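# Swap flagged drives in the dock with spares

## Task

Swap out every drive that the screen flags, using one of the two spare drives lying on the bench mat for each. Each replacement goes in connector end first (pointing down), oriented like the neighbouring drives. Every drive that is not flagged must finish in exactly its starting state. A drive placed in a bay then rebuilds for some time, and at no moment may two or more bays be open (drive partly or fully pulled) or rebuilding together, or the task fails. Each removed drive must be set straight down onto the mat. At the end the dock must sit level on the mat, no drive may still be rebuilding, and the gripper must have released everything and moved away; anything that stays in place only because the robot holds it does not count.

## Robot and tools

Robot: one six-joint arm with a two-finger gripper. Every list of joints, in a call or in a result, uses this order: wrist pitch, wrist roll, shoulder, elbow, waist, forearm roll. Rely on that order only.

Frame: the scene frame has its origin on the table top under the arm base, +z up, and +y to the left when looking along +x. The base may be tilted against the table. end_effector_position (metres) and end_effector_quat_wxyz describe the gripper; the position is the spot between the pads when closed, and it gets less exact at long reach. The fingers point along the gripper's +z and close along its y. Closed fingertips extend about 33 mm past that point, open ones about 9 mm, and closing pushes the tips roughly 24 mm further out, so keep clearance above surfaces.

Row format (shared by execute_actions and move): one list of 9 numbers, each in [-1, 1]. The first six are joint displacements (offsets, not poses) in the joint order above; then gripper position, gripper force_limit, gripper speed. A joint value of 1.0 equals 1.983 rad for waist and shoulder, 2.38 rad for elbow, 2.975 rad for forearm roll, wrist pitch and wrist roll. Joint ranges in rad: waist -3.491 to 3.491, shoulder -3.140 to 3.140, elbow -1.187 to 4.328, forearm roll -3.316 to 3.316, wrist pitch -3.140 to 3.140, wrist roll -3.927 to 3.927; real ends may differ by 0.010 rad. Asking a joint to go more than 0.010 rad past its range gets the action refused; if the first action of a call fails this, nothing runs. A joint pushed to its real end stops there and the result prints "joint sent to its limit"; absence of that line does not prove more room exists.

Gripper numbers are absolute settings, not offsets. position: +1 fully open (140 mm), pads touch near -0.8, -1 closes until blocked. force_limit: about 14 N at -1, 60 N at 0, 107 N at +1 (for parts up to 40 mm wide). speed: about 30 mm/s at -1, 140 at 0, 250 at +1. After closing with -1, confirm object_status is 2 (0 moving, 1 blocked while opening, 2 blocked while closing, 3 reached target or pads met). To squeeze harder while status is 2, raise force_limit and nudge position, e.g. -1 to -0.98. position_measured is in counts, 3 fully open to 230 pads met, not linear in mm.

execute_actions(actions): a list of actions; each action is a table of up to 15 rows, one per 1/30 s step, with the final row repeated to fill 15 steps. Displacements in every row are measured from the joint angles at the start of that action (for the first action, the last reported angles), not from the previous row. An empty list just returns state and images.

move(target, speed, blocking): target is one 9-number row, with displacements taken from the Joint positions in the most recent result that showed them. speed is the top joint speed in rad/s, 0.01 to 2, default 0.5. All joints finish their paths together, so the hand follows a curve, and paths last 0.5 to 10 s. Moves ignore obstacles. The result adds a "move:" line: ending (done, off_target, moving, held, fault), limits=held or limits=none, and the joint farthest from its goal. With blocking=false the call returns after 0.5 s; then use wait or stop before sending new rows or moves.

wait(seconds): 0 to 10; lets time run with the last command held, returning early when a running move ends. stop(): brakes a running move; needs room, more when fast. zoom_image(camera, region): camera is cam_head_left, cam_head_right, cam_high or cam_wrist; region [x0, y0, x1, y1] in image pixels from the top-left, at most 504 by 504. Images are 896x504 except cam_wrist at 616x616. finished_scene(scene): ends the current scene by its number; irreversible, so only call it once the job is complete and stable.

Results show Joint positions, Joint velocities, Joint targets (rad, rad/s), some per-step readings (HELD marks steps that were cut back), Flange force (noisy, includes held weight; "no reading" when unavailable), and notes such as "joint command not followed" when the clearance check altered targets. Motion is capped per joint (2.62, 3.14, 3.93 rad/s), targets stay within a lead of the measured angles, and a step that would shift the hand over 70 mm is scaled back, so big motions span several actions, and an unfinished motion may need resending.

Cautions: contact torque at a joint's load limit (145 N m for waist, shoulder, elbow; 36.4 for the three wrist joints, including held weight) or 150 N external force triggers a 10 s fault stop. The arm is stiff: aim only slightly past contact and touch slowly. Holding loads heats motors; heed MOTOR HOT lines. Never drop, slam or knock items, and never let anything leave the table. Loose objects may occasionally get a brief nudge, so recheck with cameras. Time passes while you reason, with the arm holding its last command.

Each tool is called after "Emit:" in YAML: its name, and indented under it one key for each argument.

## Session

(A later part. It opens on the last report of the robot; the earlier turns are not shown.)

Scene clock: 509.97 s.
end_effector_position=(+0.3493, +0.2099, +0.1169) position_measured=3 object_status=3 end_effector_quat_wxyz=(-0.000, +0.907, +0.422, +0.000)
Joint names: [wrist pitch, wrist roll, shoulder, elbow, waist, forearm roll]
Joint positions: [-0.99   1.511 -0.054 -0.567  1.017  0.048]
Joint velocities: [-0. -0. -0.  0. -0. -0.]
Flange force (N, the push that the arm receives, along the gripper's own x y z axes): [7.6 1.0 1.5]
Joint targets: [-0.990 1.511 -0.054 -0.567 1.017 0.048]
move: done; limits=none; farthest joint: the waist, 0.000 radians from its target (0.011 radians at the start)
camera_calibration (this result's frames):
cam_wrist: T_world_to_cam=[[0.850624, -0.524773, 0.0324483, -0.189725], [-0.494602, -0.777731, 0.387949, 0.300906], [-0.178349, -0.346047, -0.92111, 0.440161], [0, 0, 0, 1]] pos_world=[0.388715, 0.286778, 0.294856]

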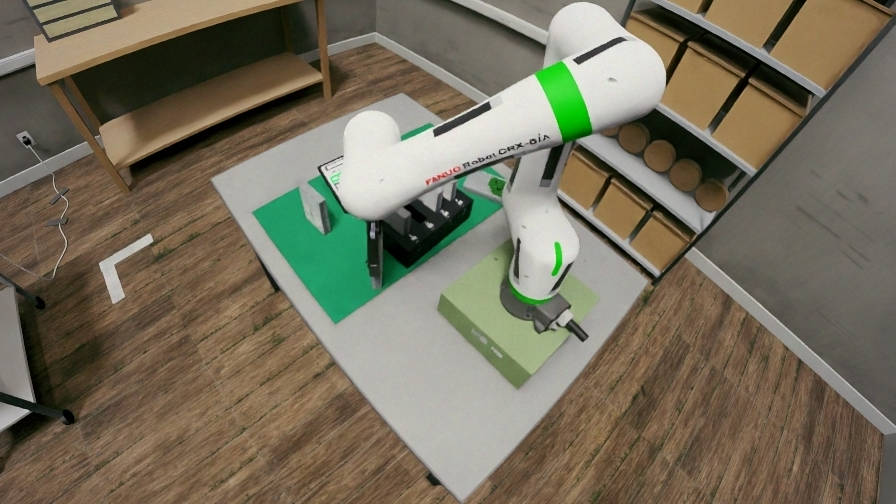

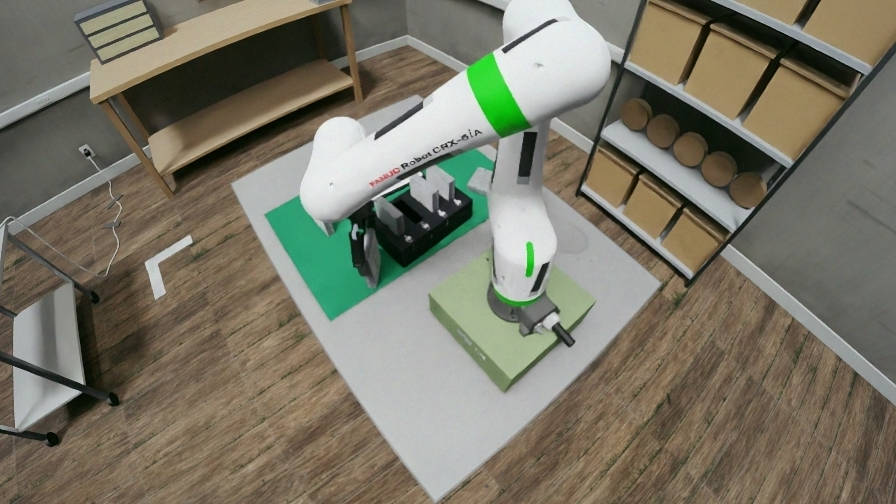

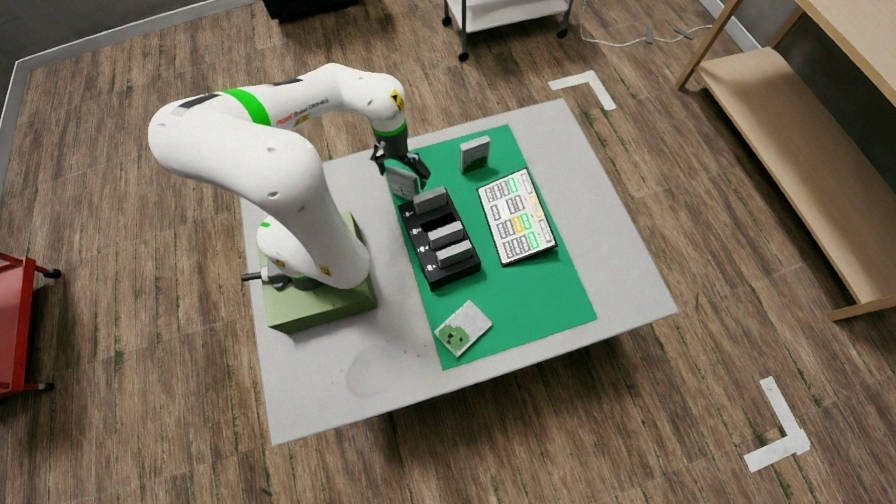

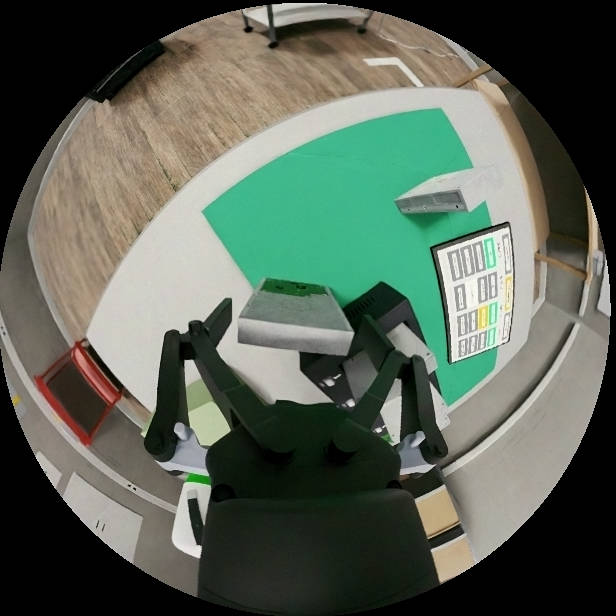

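Emit:
execute_actions:
  actions:
    - [[0,0,0,0,0,0,-1,0.3,0]]
    - [[0,0,0,0,0,0,-1,0.3,0]]

Emit:
move:
  target: [-0.0824,0,-0.0595,0.0534,0.0055,-0.0007,-1,0.3,0]
  speed: 0.3

Emit:
move:
  target: [-0.078,0,-0.03,0.075,0.003,0,-1,0.3,0]
  speed: 0.4

Scene clock: 518.27 s.
end_effector_position=(+0.3493, +0.2099, +0.1170) position_measured=77 object_status=2 end_effector_quat_wxyz=(-0.000, +0.907, +0.421, +0.000)
Joint names: [wrist pitch, wrist roll, shoulder, elbow, waist, forearm roll]
Joint positions: [-0.99   1.511 -0.054 -0.567  1.017  0.048]
Joint velocities: [ 0.001  0.002 -0.     0.002 -0.    -0.001]
Flange force (N, the push that the arm receives, along the gripper's own x y z axes): [6.8 -3.5 -18.5]
Flange force at the end of the 1st action (N, along the gripper's axes at the end of the call): [0.8 -3.5 -19.3]
Joint targets: [-0.990 1.511 -0.054 -0.567 1.017 0.048]
Step readings (joint positions; steps 1 to 15: 1st action; 16 to 30: 2nd action):
0: [-0.990 1.511 -0.054 -0.567 1.017 0.048]
1: [-0.990 1.511 -0.054 -0.567 1.017 0.048]
2: [-0.990 1.511 -0.054 -0.567 1.017 0.048]
4: [-0.990 1.511 -0.054 -0.567 1.017 0.048]
8: [-0.990 1.511 -0.054 -0.567 1.017 0.048]
15: [-0.990 1.511 -0.054 -0.567 1.017 0.048]
16: [-0.990 1.511 -0.054 -0.567 1.017 0.048]
17: [-0.990 1.511 -0.054 -0.567 1.017 0.048]
19: [-0.990 1.511 -0.054 -0.567 1.017 0.048]
23: [-0.990 1.511 -0.054 -0.567 1.017 0.048]
30: Joint positions above
camera_calibration (this result's frames):
cam_wrist: T_world_to_cam=[[0.850592, -0.524829, 0.0323829, -0.189671], [-0.494658, -0.777765, 0.387807, 0.300952], [-0.178346, -0.345884, -0.921172, 0.440178], [0, 0, 0, 1]] pos_world=[0.388704, 0.286775, 0.29491]

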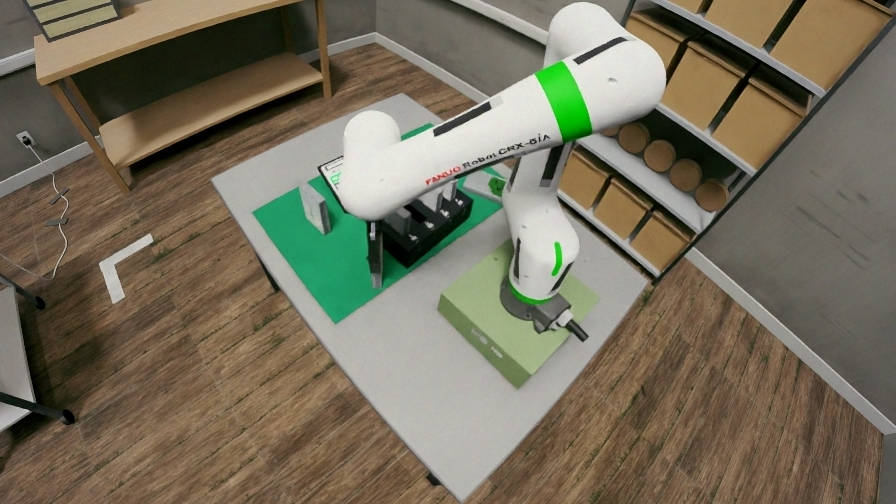

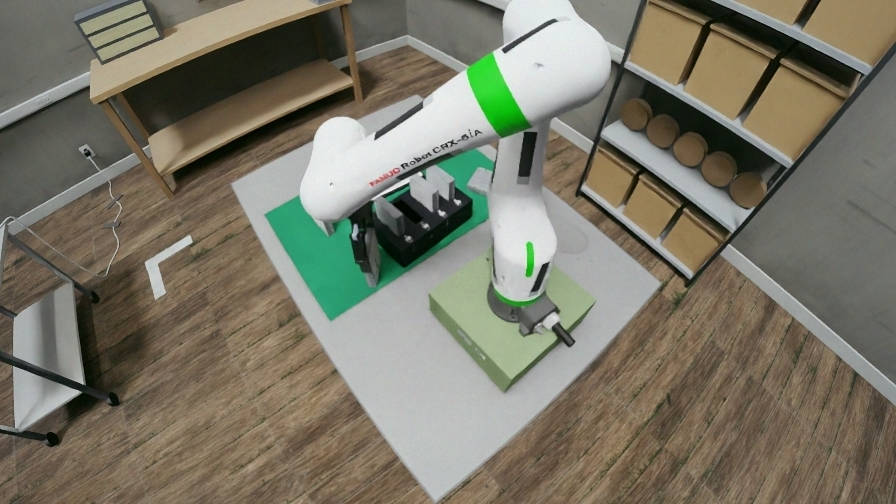

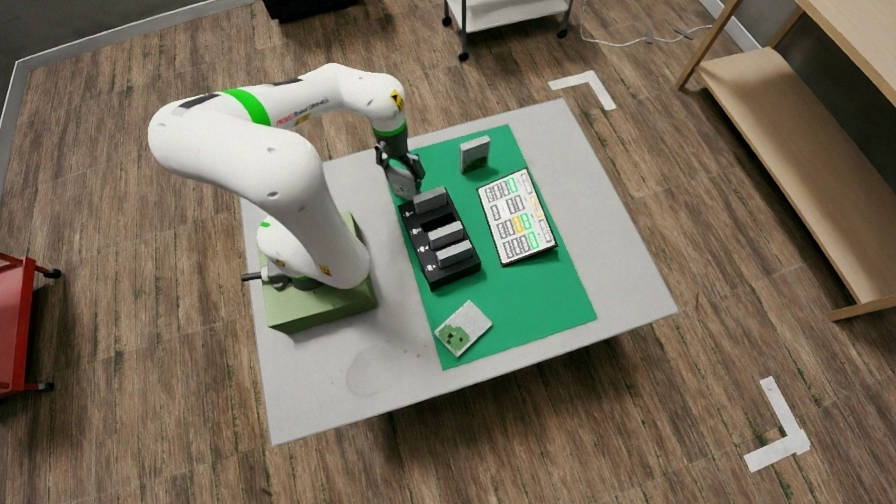

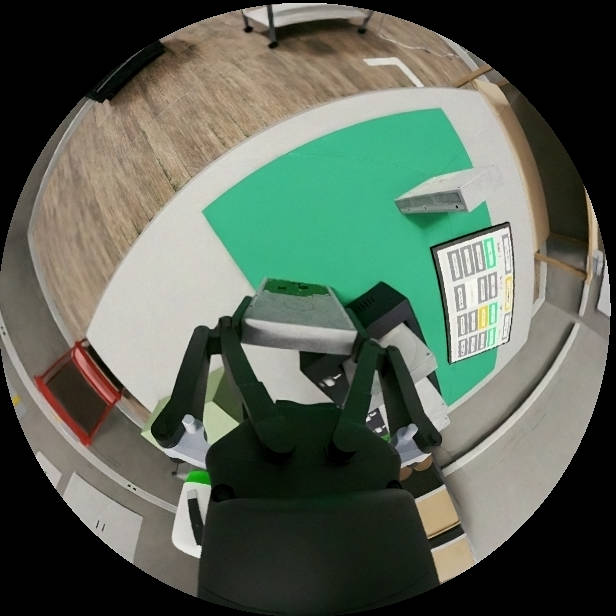

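Scene clock: 519.43 s.
end_effector_position=(+0.3488, +0.2080, +0.2094) position_measured=77 object_status=2 end_effector_quat_wxyz=(+0.001, +0.907, +0.421, +0.001)
Joint names: [wrist pitch, wrist roll, shoulder, elbow, waist, forearm roll]
Joint positions: [-1.235  1.511 -0.172 -0.44   1.028  0.046]
Joint velocities: [-0.    -0.    -0.     0.001 -0.    -0.001]
Flange force (N, the push that the arm receives, along the gripper's own x y z axes): [3.1 -3.6 2.7]
Joint targets: [-1.235 1.511 -0.172 -0.440 1.028 0.046]
move: done; limits=none; farthest joint: the waist, 0.000 radians from its target (0.011 radians at the start)
camera_calibration (this result's frames):
cam_wrist: T_world_to_cam=[[0.850335, -0.525091, 0.0347838, -0.193614], [-0.495725, -0.77709, 0.387799, 0.26358], [-0.176599, -0.347002, -0.921088, 0.52421], [0, 0, 0, 1]] pos_world=[0.387875, 0.285062, 0.387362]

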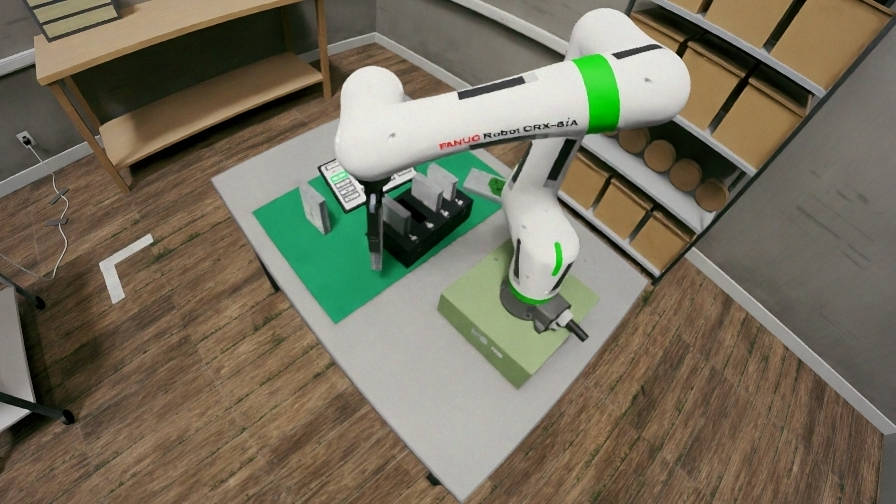

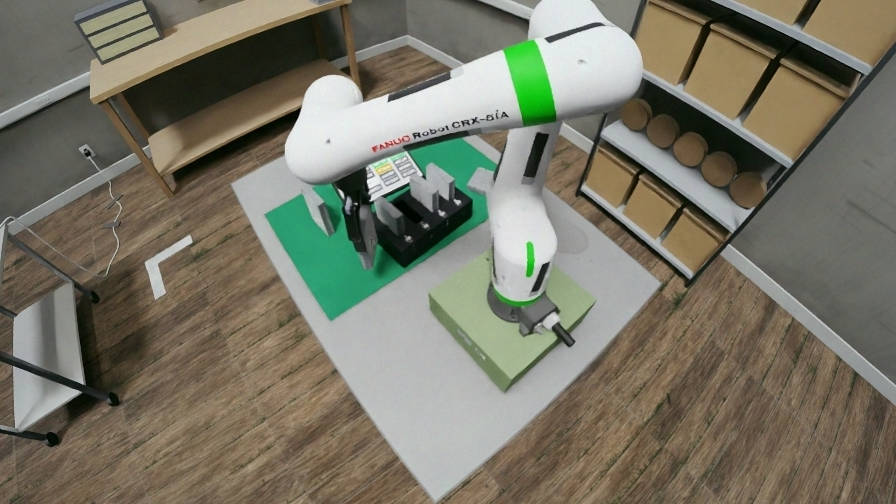

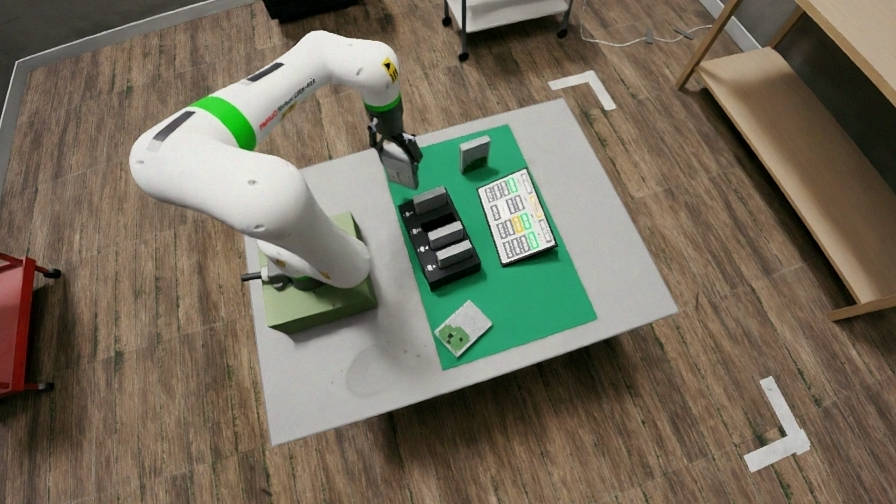

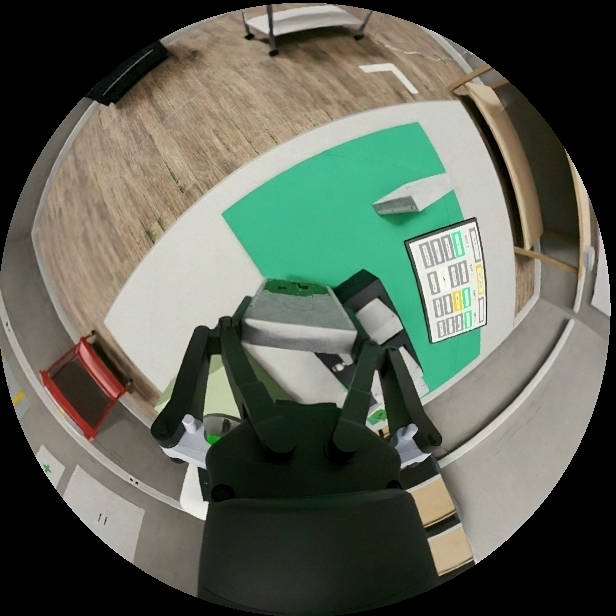

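Scene clock: 520.37 s.
end_effector_position=(+0.3504, +0.2058, +0.3062) position_measured=77 object_status=2 end_effector_quat_wxyz=(+0.000, +0.908, +0.419, +0.004)
Joint names: [wrist pitch, wrist roll, shoulder, elbow, waist, forearm roll]
Joint positions: [-1.467  1.511 -0.232 -0.262  1.034  0.046]
Joint velocities: [-0.001  0.     0.    -0.001 -0.     0.   ]
Flange force (N, the push that the arm receives, along the gripper's own x y z axes): [8.3 5.2 0.5]
Joint targets: [-1.467 1.511 -0.232 -0.262 1.034 0.046]
move: done; limits=none; farthest joint: the waist, 0.000 radians from its target (0.006 radians at the start)
camera_calibration (this result's frames):
cam_wrist: T_world_to_cam=[[0.84769, -0.529183, 0.0372404, -0.198495], [-0.501343, -0.776188, 0.382343, 0.228593], [-0.173424, -0.342779, -0.92327, 0.611501], [0, 0, 0, 1]] pos_world=[0.388915, 0.282001, 0.484571]

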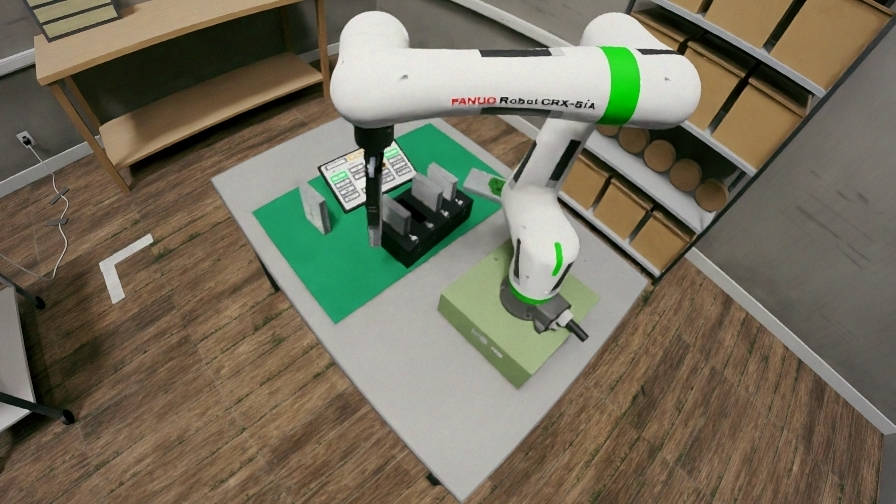

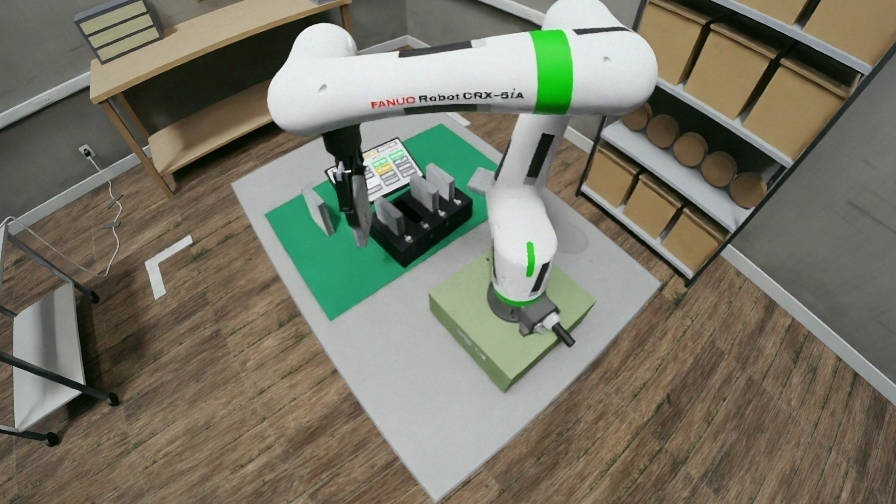

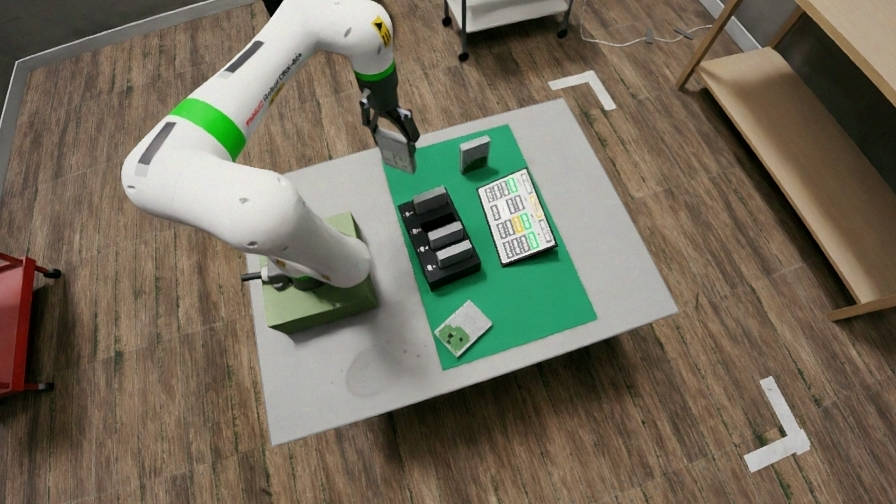

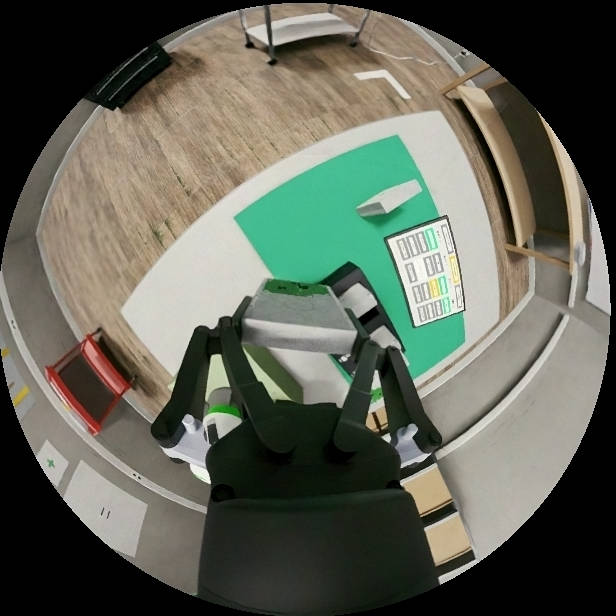

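Emit:
move:
  target: [0.0054,-0.607,0.0177,0.0103,-0.2733,-0.0155,-1,0.3,0]
  speed: 0.6

Emit:
move:
  target: [0.065,0,0.023,-0.06,0,0,-1,0.3,0]
  speed: 0.2

Scene clock: 527.23 s.
end_effector_position=(+0.4135, +0.0248, +0.2989) position_measured=77 object_status=2 end_effector_quat_wxyz=(-0.001, +0.737, -0.676, -0.000)
Joint names: [wrist pitch, wrist roll, shoulder, elbow, waist, forearm roll]
Joint positions: [-1.451 -0.294 -0.197 -0.237  0.492 -0.   ]
Joint velocities: [ 0.001 -0.001 -0.    -0.    -0.    -0.001]
Flange force (N, the push that the arm receives, along the gripper's own x y z axes): [-1.2 -6.9 0.5]
Joint targets: [-1.451 -0.294 -0.197 -0.237 0.492 -0.000]
move: done; limits=none; farthest joint: the waist, 0.000 radians from its target (0.542 radians at the start)
camera_calibration (this result's frames):
cam_wrist: T_world_to_cam=[[-0.97251, -0.230668, 0.0318691, 0.399394], [-0.200376, 0.898698, 0.390118, -0.0458121], [-0.118628, 0.373008, -0.920213, 0.512338], [0, 0, 0, 1]] pos_world=[0.440013, -0.0578074, 0.476604]

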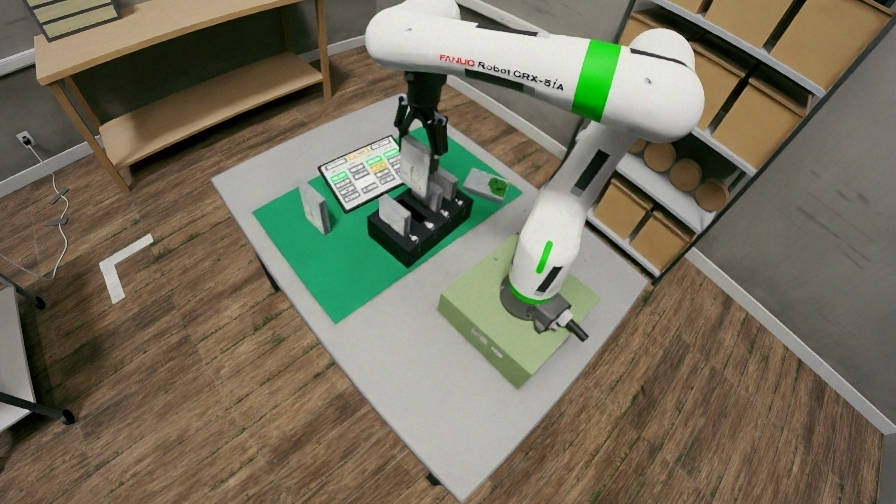

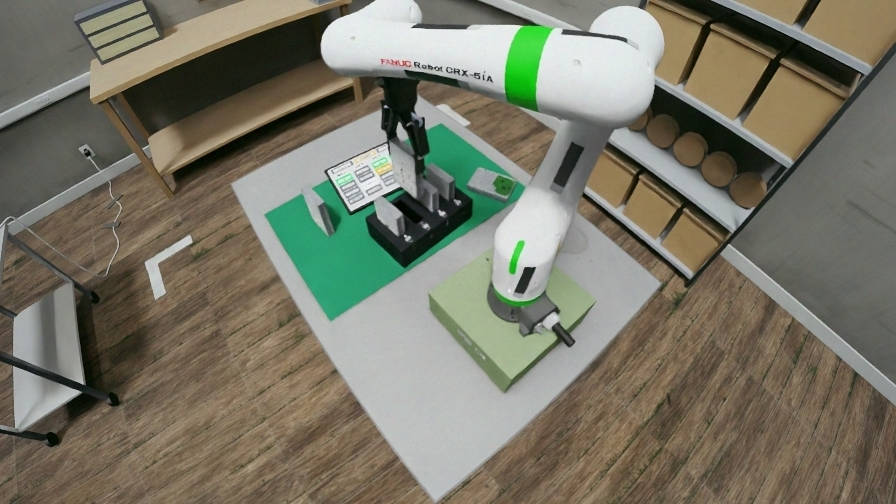

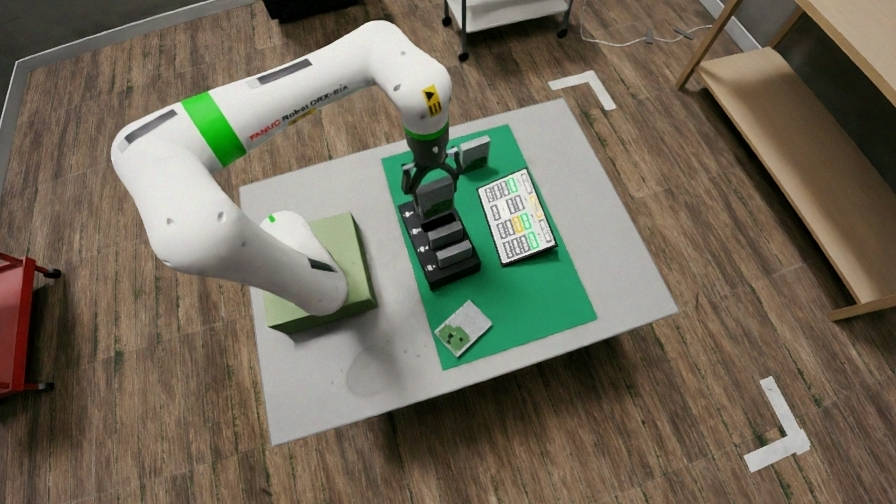

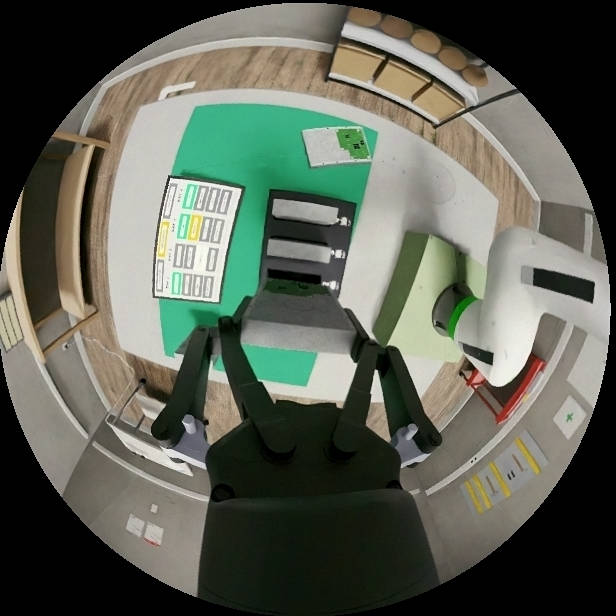

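Scene clock: 528.53 s.
end_effector_position=(+0.4165, +0.0261, +0.2216) position_measured=77 object_status=2 end_effector_quat_wxyz=(-0.003, +0.736, -0.676, +0.001)
Joint names: [wrist pitch, wrist roll, shoulder, elbow, waist, forearm roll]
Joint positions: [-1.258 -0.294 -0.151 -0.38   0.492 -0.   ]
Joint velocities: [-0.001 -0.001 -0.    -0.     0.    -0.001]
Flange force (N, the push that the arm receives, along the gripper's own x y z axes): [2.0 -9.0 4.0]
Joint targets: [-1.258 -0.294 -0.151 -0.380 0.492 -0.000]
move: done; limits=none; farthest joint: the waist, 0.000 radians from its target (0.000 radians at the start)
camera_calibration (this result's frames):
cam_wrist: T_world_to_cam=[[-0.972668, -0.230622, 0.027022, 0.406201], [-0.202056, 0.897987, 0.390887, -0.0156833], [-0.114413, 0.374743, -0.920042, 0.439235], [0, 0, 0, 1]] pos_world=[0.442184, -0.0568378, 0.399268]

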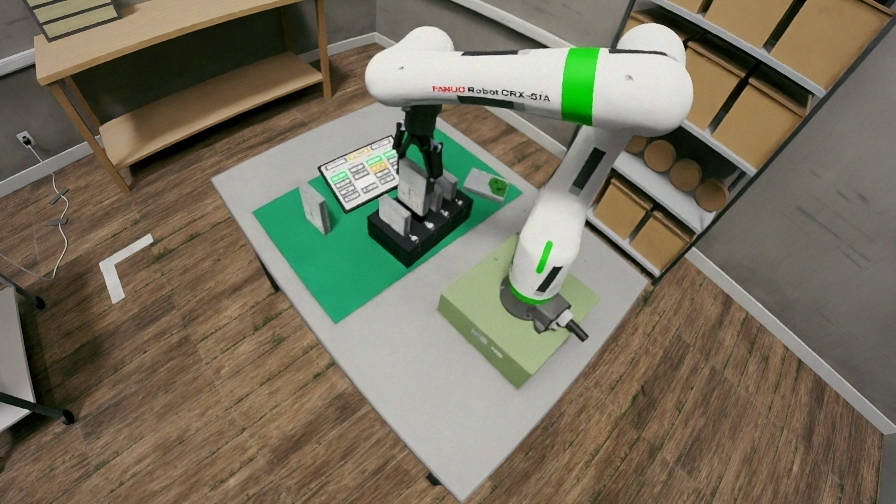

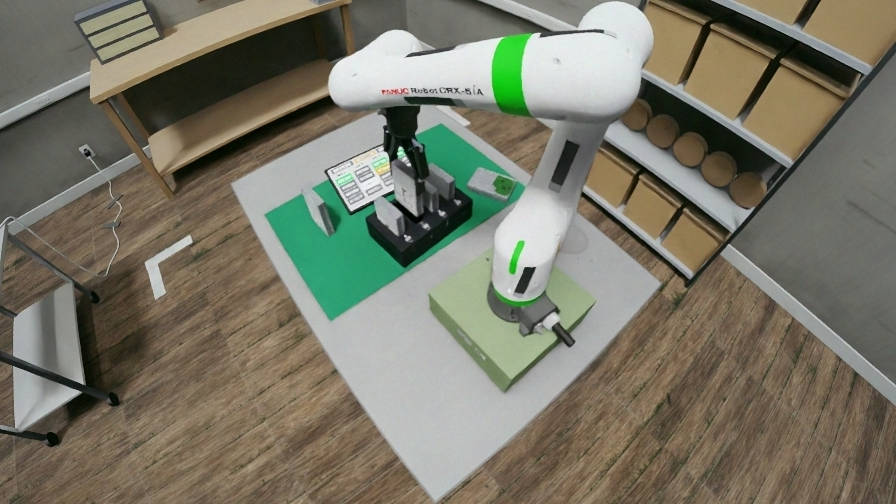

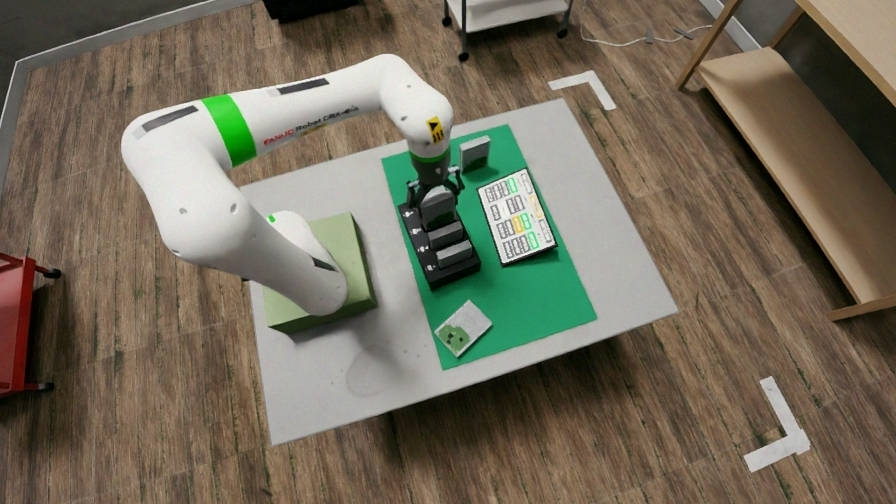

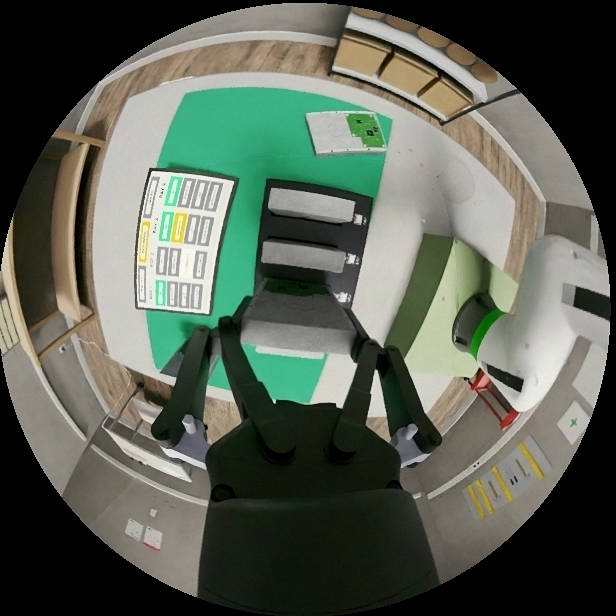

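Emit:
move:
  target: [0.0091,0,0.0035,-0.0105,0,0,-1,0.3,0]
  speed: 0.05

Emit:
zoom_image:
  camera: "cam_head_right"
  region: [350,140,490,270]

Emit:
zoom_image:
  camera: "cam_wrist"
  region: [220,170,400,370]

Scene clock: 534.03 s.
end_effector_position=(+0.4135, +0.0249, +0.2087) position_measured=77 object_status=2 end_effector_quat_wxyz=(-0.001, +0.736, -0.676, -0.000)
Joint names: [wrist pitch, wrist roll, shoulder, elbow, waist, forearm roll]
Joint positions: [-1.231 -0.294 -0.144 -0.405  0.492 -0.   ]
Joint velocities: [-0.001 -0.    -0.    -0.003 -0.     0.001]
Flange force (N, the push that the arm receives, along the gripper's own x y z axes): [-1.0 -5.0 2.5]
Joint targets: [-1.231 -0.294 -0.144 -0.405 0.492 -0.000]
move: done; limits=none; farthest joint: the waist, 0.000 radians from its target (0.000 radians at the start)
camera_calibration (this result's frames):
cam_wrist: T_world_to_cam=[[-0.972529, -0.230598, 0.0318231, 0.402278], [-0.200335, 0.898726, 0.390074, -0.01074], [-0.118551, 0.372983, -0.920233, 0.429353], [0, 0, 0, 1]] pos_world=[0.439975, -0.0577245, 0.386493]

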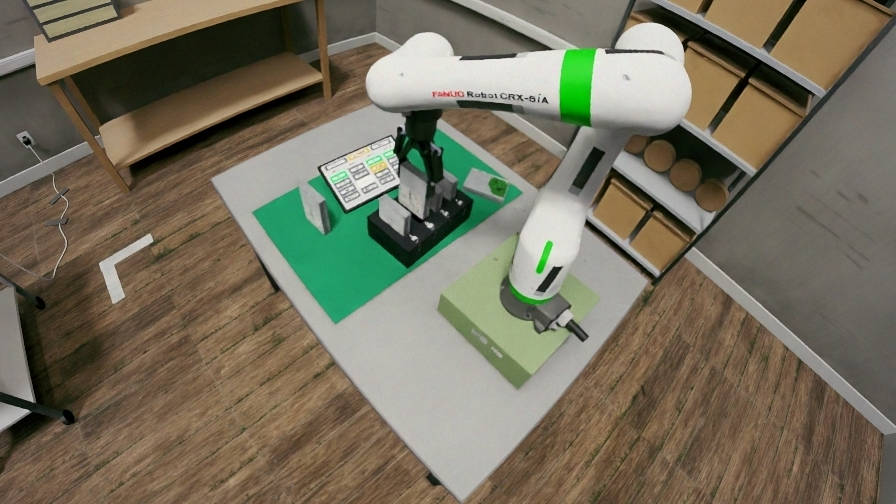

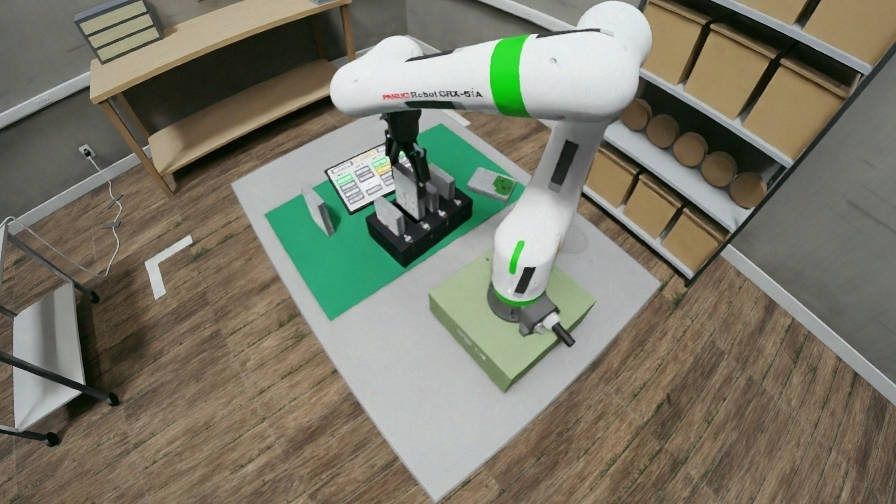

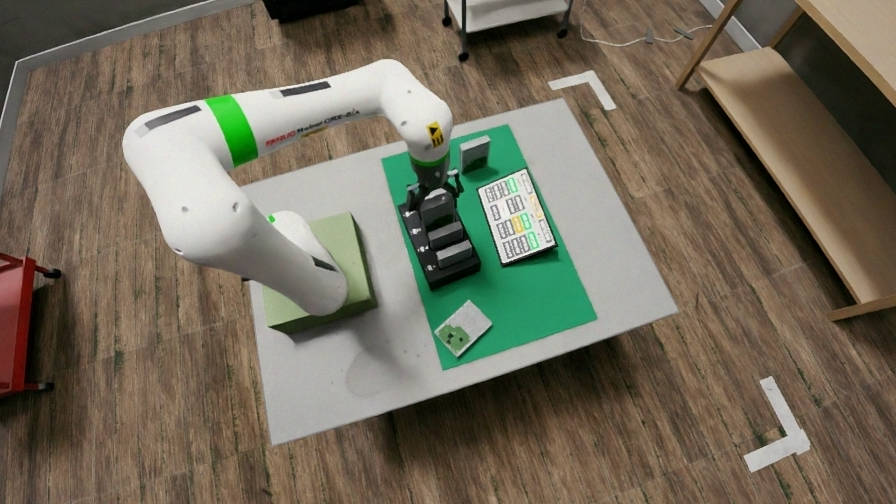

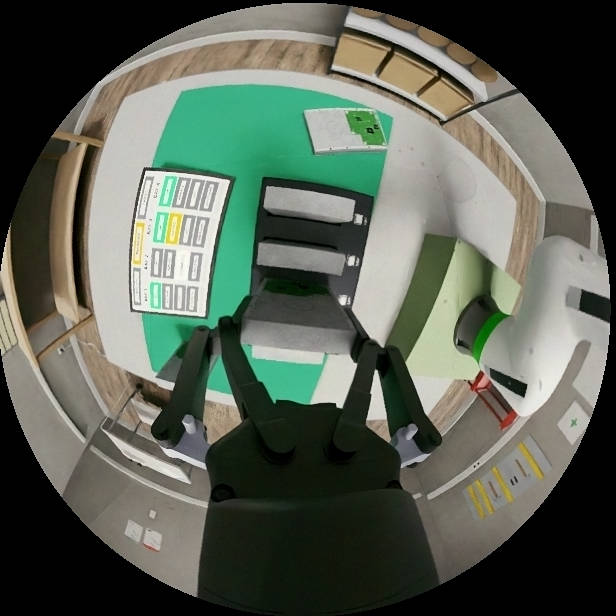

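Region (350, 140, 490, 270) of cam_head_right's 896x504 image, scaled by 3.600, with more detail than that image has; it fills the top 468 rows of this view, and the rest is white.

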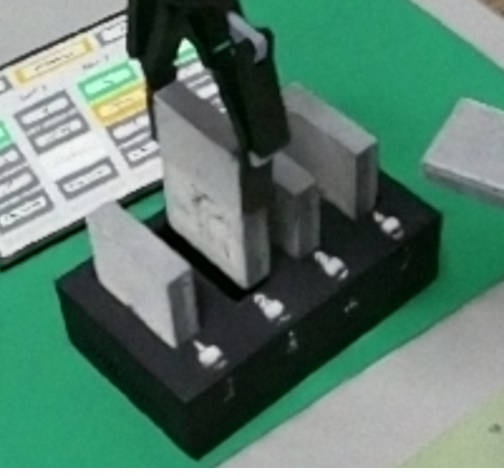

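Region (220, 170, 400, 370) of cam_wrist's 616x616 image, scaled by 2.520, with more detail than that image has; it fills the left 454 columns of this view, and the rest is white.

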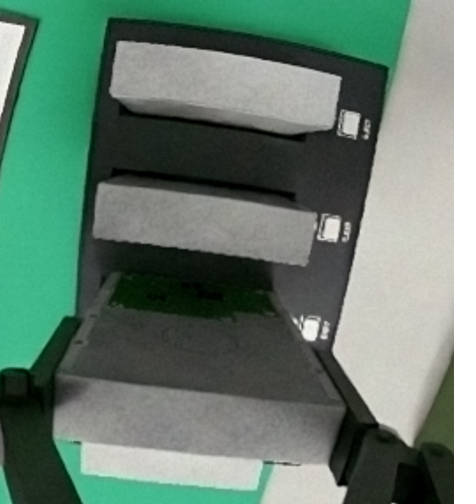

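Emit:
move:
  target: [0.0069,0,0.0042,-0.0051,0,0,-1,0.3,0]
  speed: 0.02

Scene clock: 539.20 s.
end_effector_position=(+0.4140, +0.0250, +0.2008) position_measured=77 object_status=2 end_effector_quat_wxyz=(-0.001, +0.737, -0.676, -0.000)
Joint names: [wrist pitch, wrist roll, shoulder, elbow, waist, forearm roll]
Joint positions: [-1.21  -0.294 -0.136 -0.417  0.492  0.   ]
Joint velocities: [-0.    -0.002  0.001  0.     0.    -0.001]
Flange force (N, the push that the arm receives, along the gripper's own x y z axes): [-9.2 9.4 -134.9]
Joint targets: [-1.210 -0.294 -0.136 -0.417 0.492 -0.000]
move: done; limits=none; farthest joint: the waist, 0.000 radians from its target (0.000 radians at the start)
camera_calibration (this result's frames):
cam_wrist: T_world_to_cam=[[-0.972512, -0.230723, 0.031411, 0.403139], [-0.200632, 0.898755, 0.389853, -0.00747079], [-0.118179, 0.372835, -0.920341, 0.421939], [0, 0, 0, 1]] pos_world=[0.440423, -0.0575857, 0.378577]

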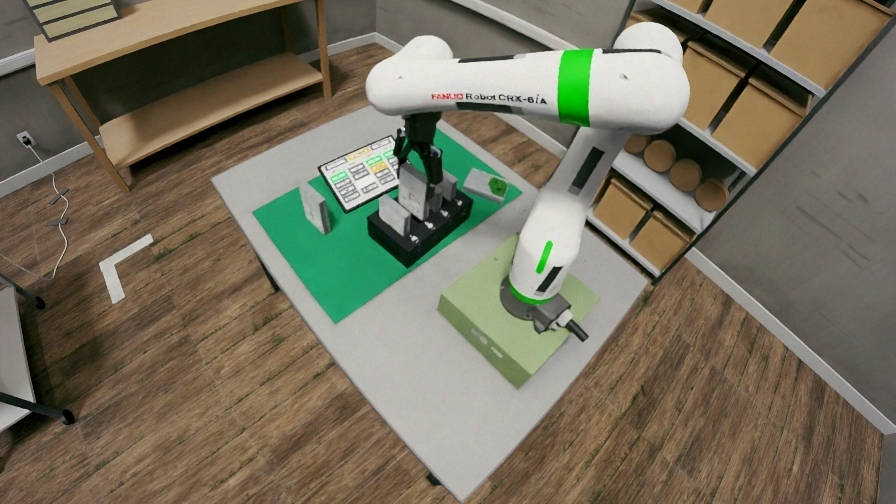

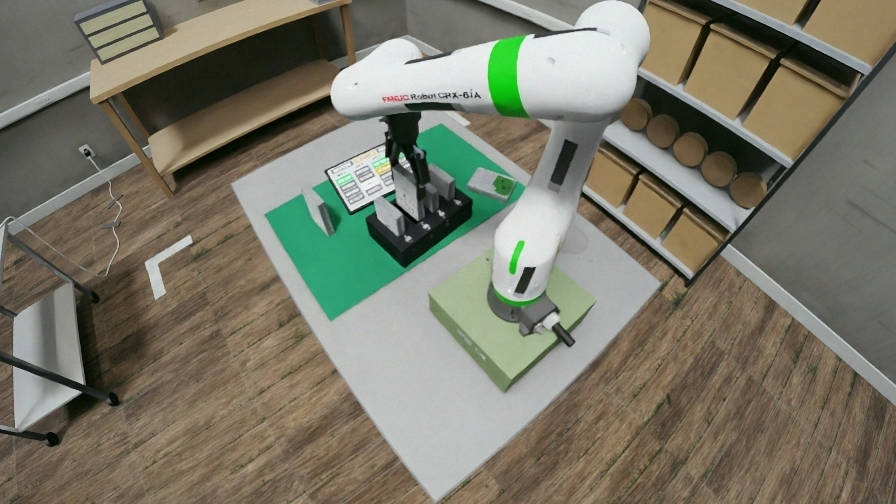

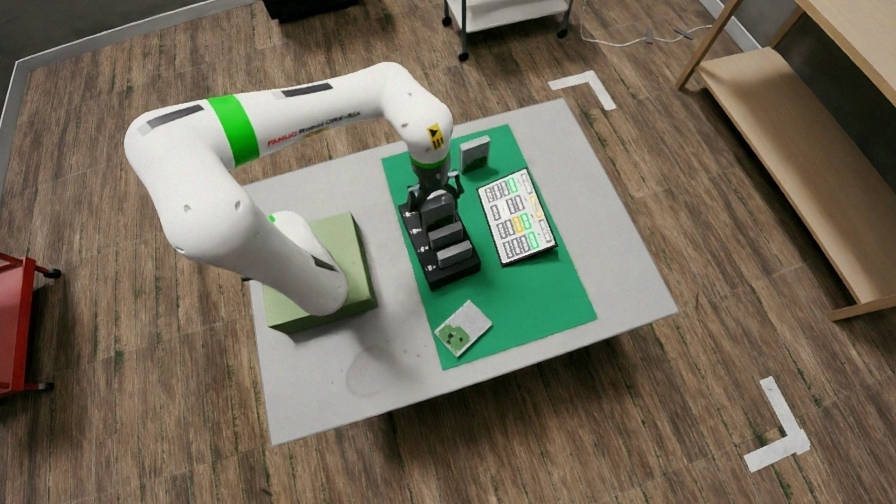

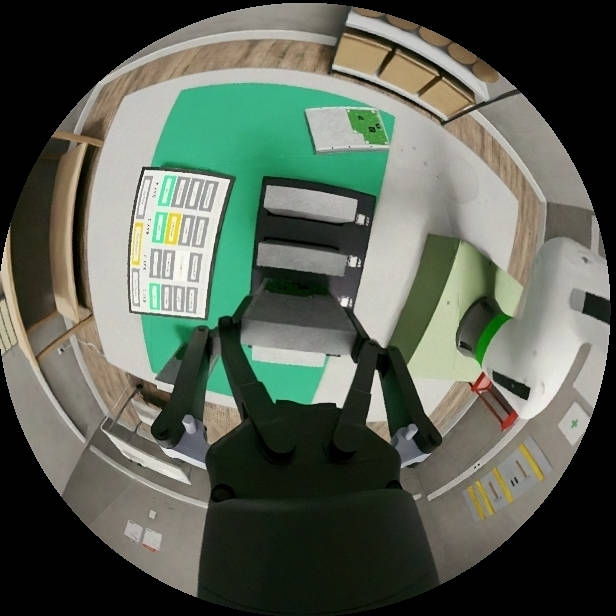

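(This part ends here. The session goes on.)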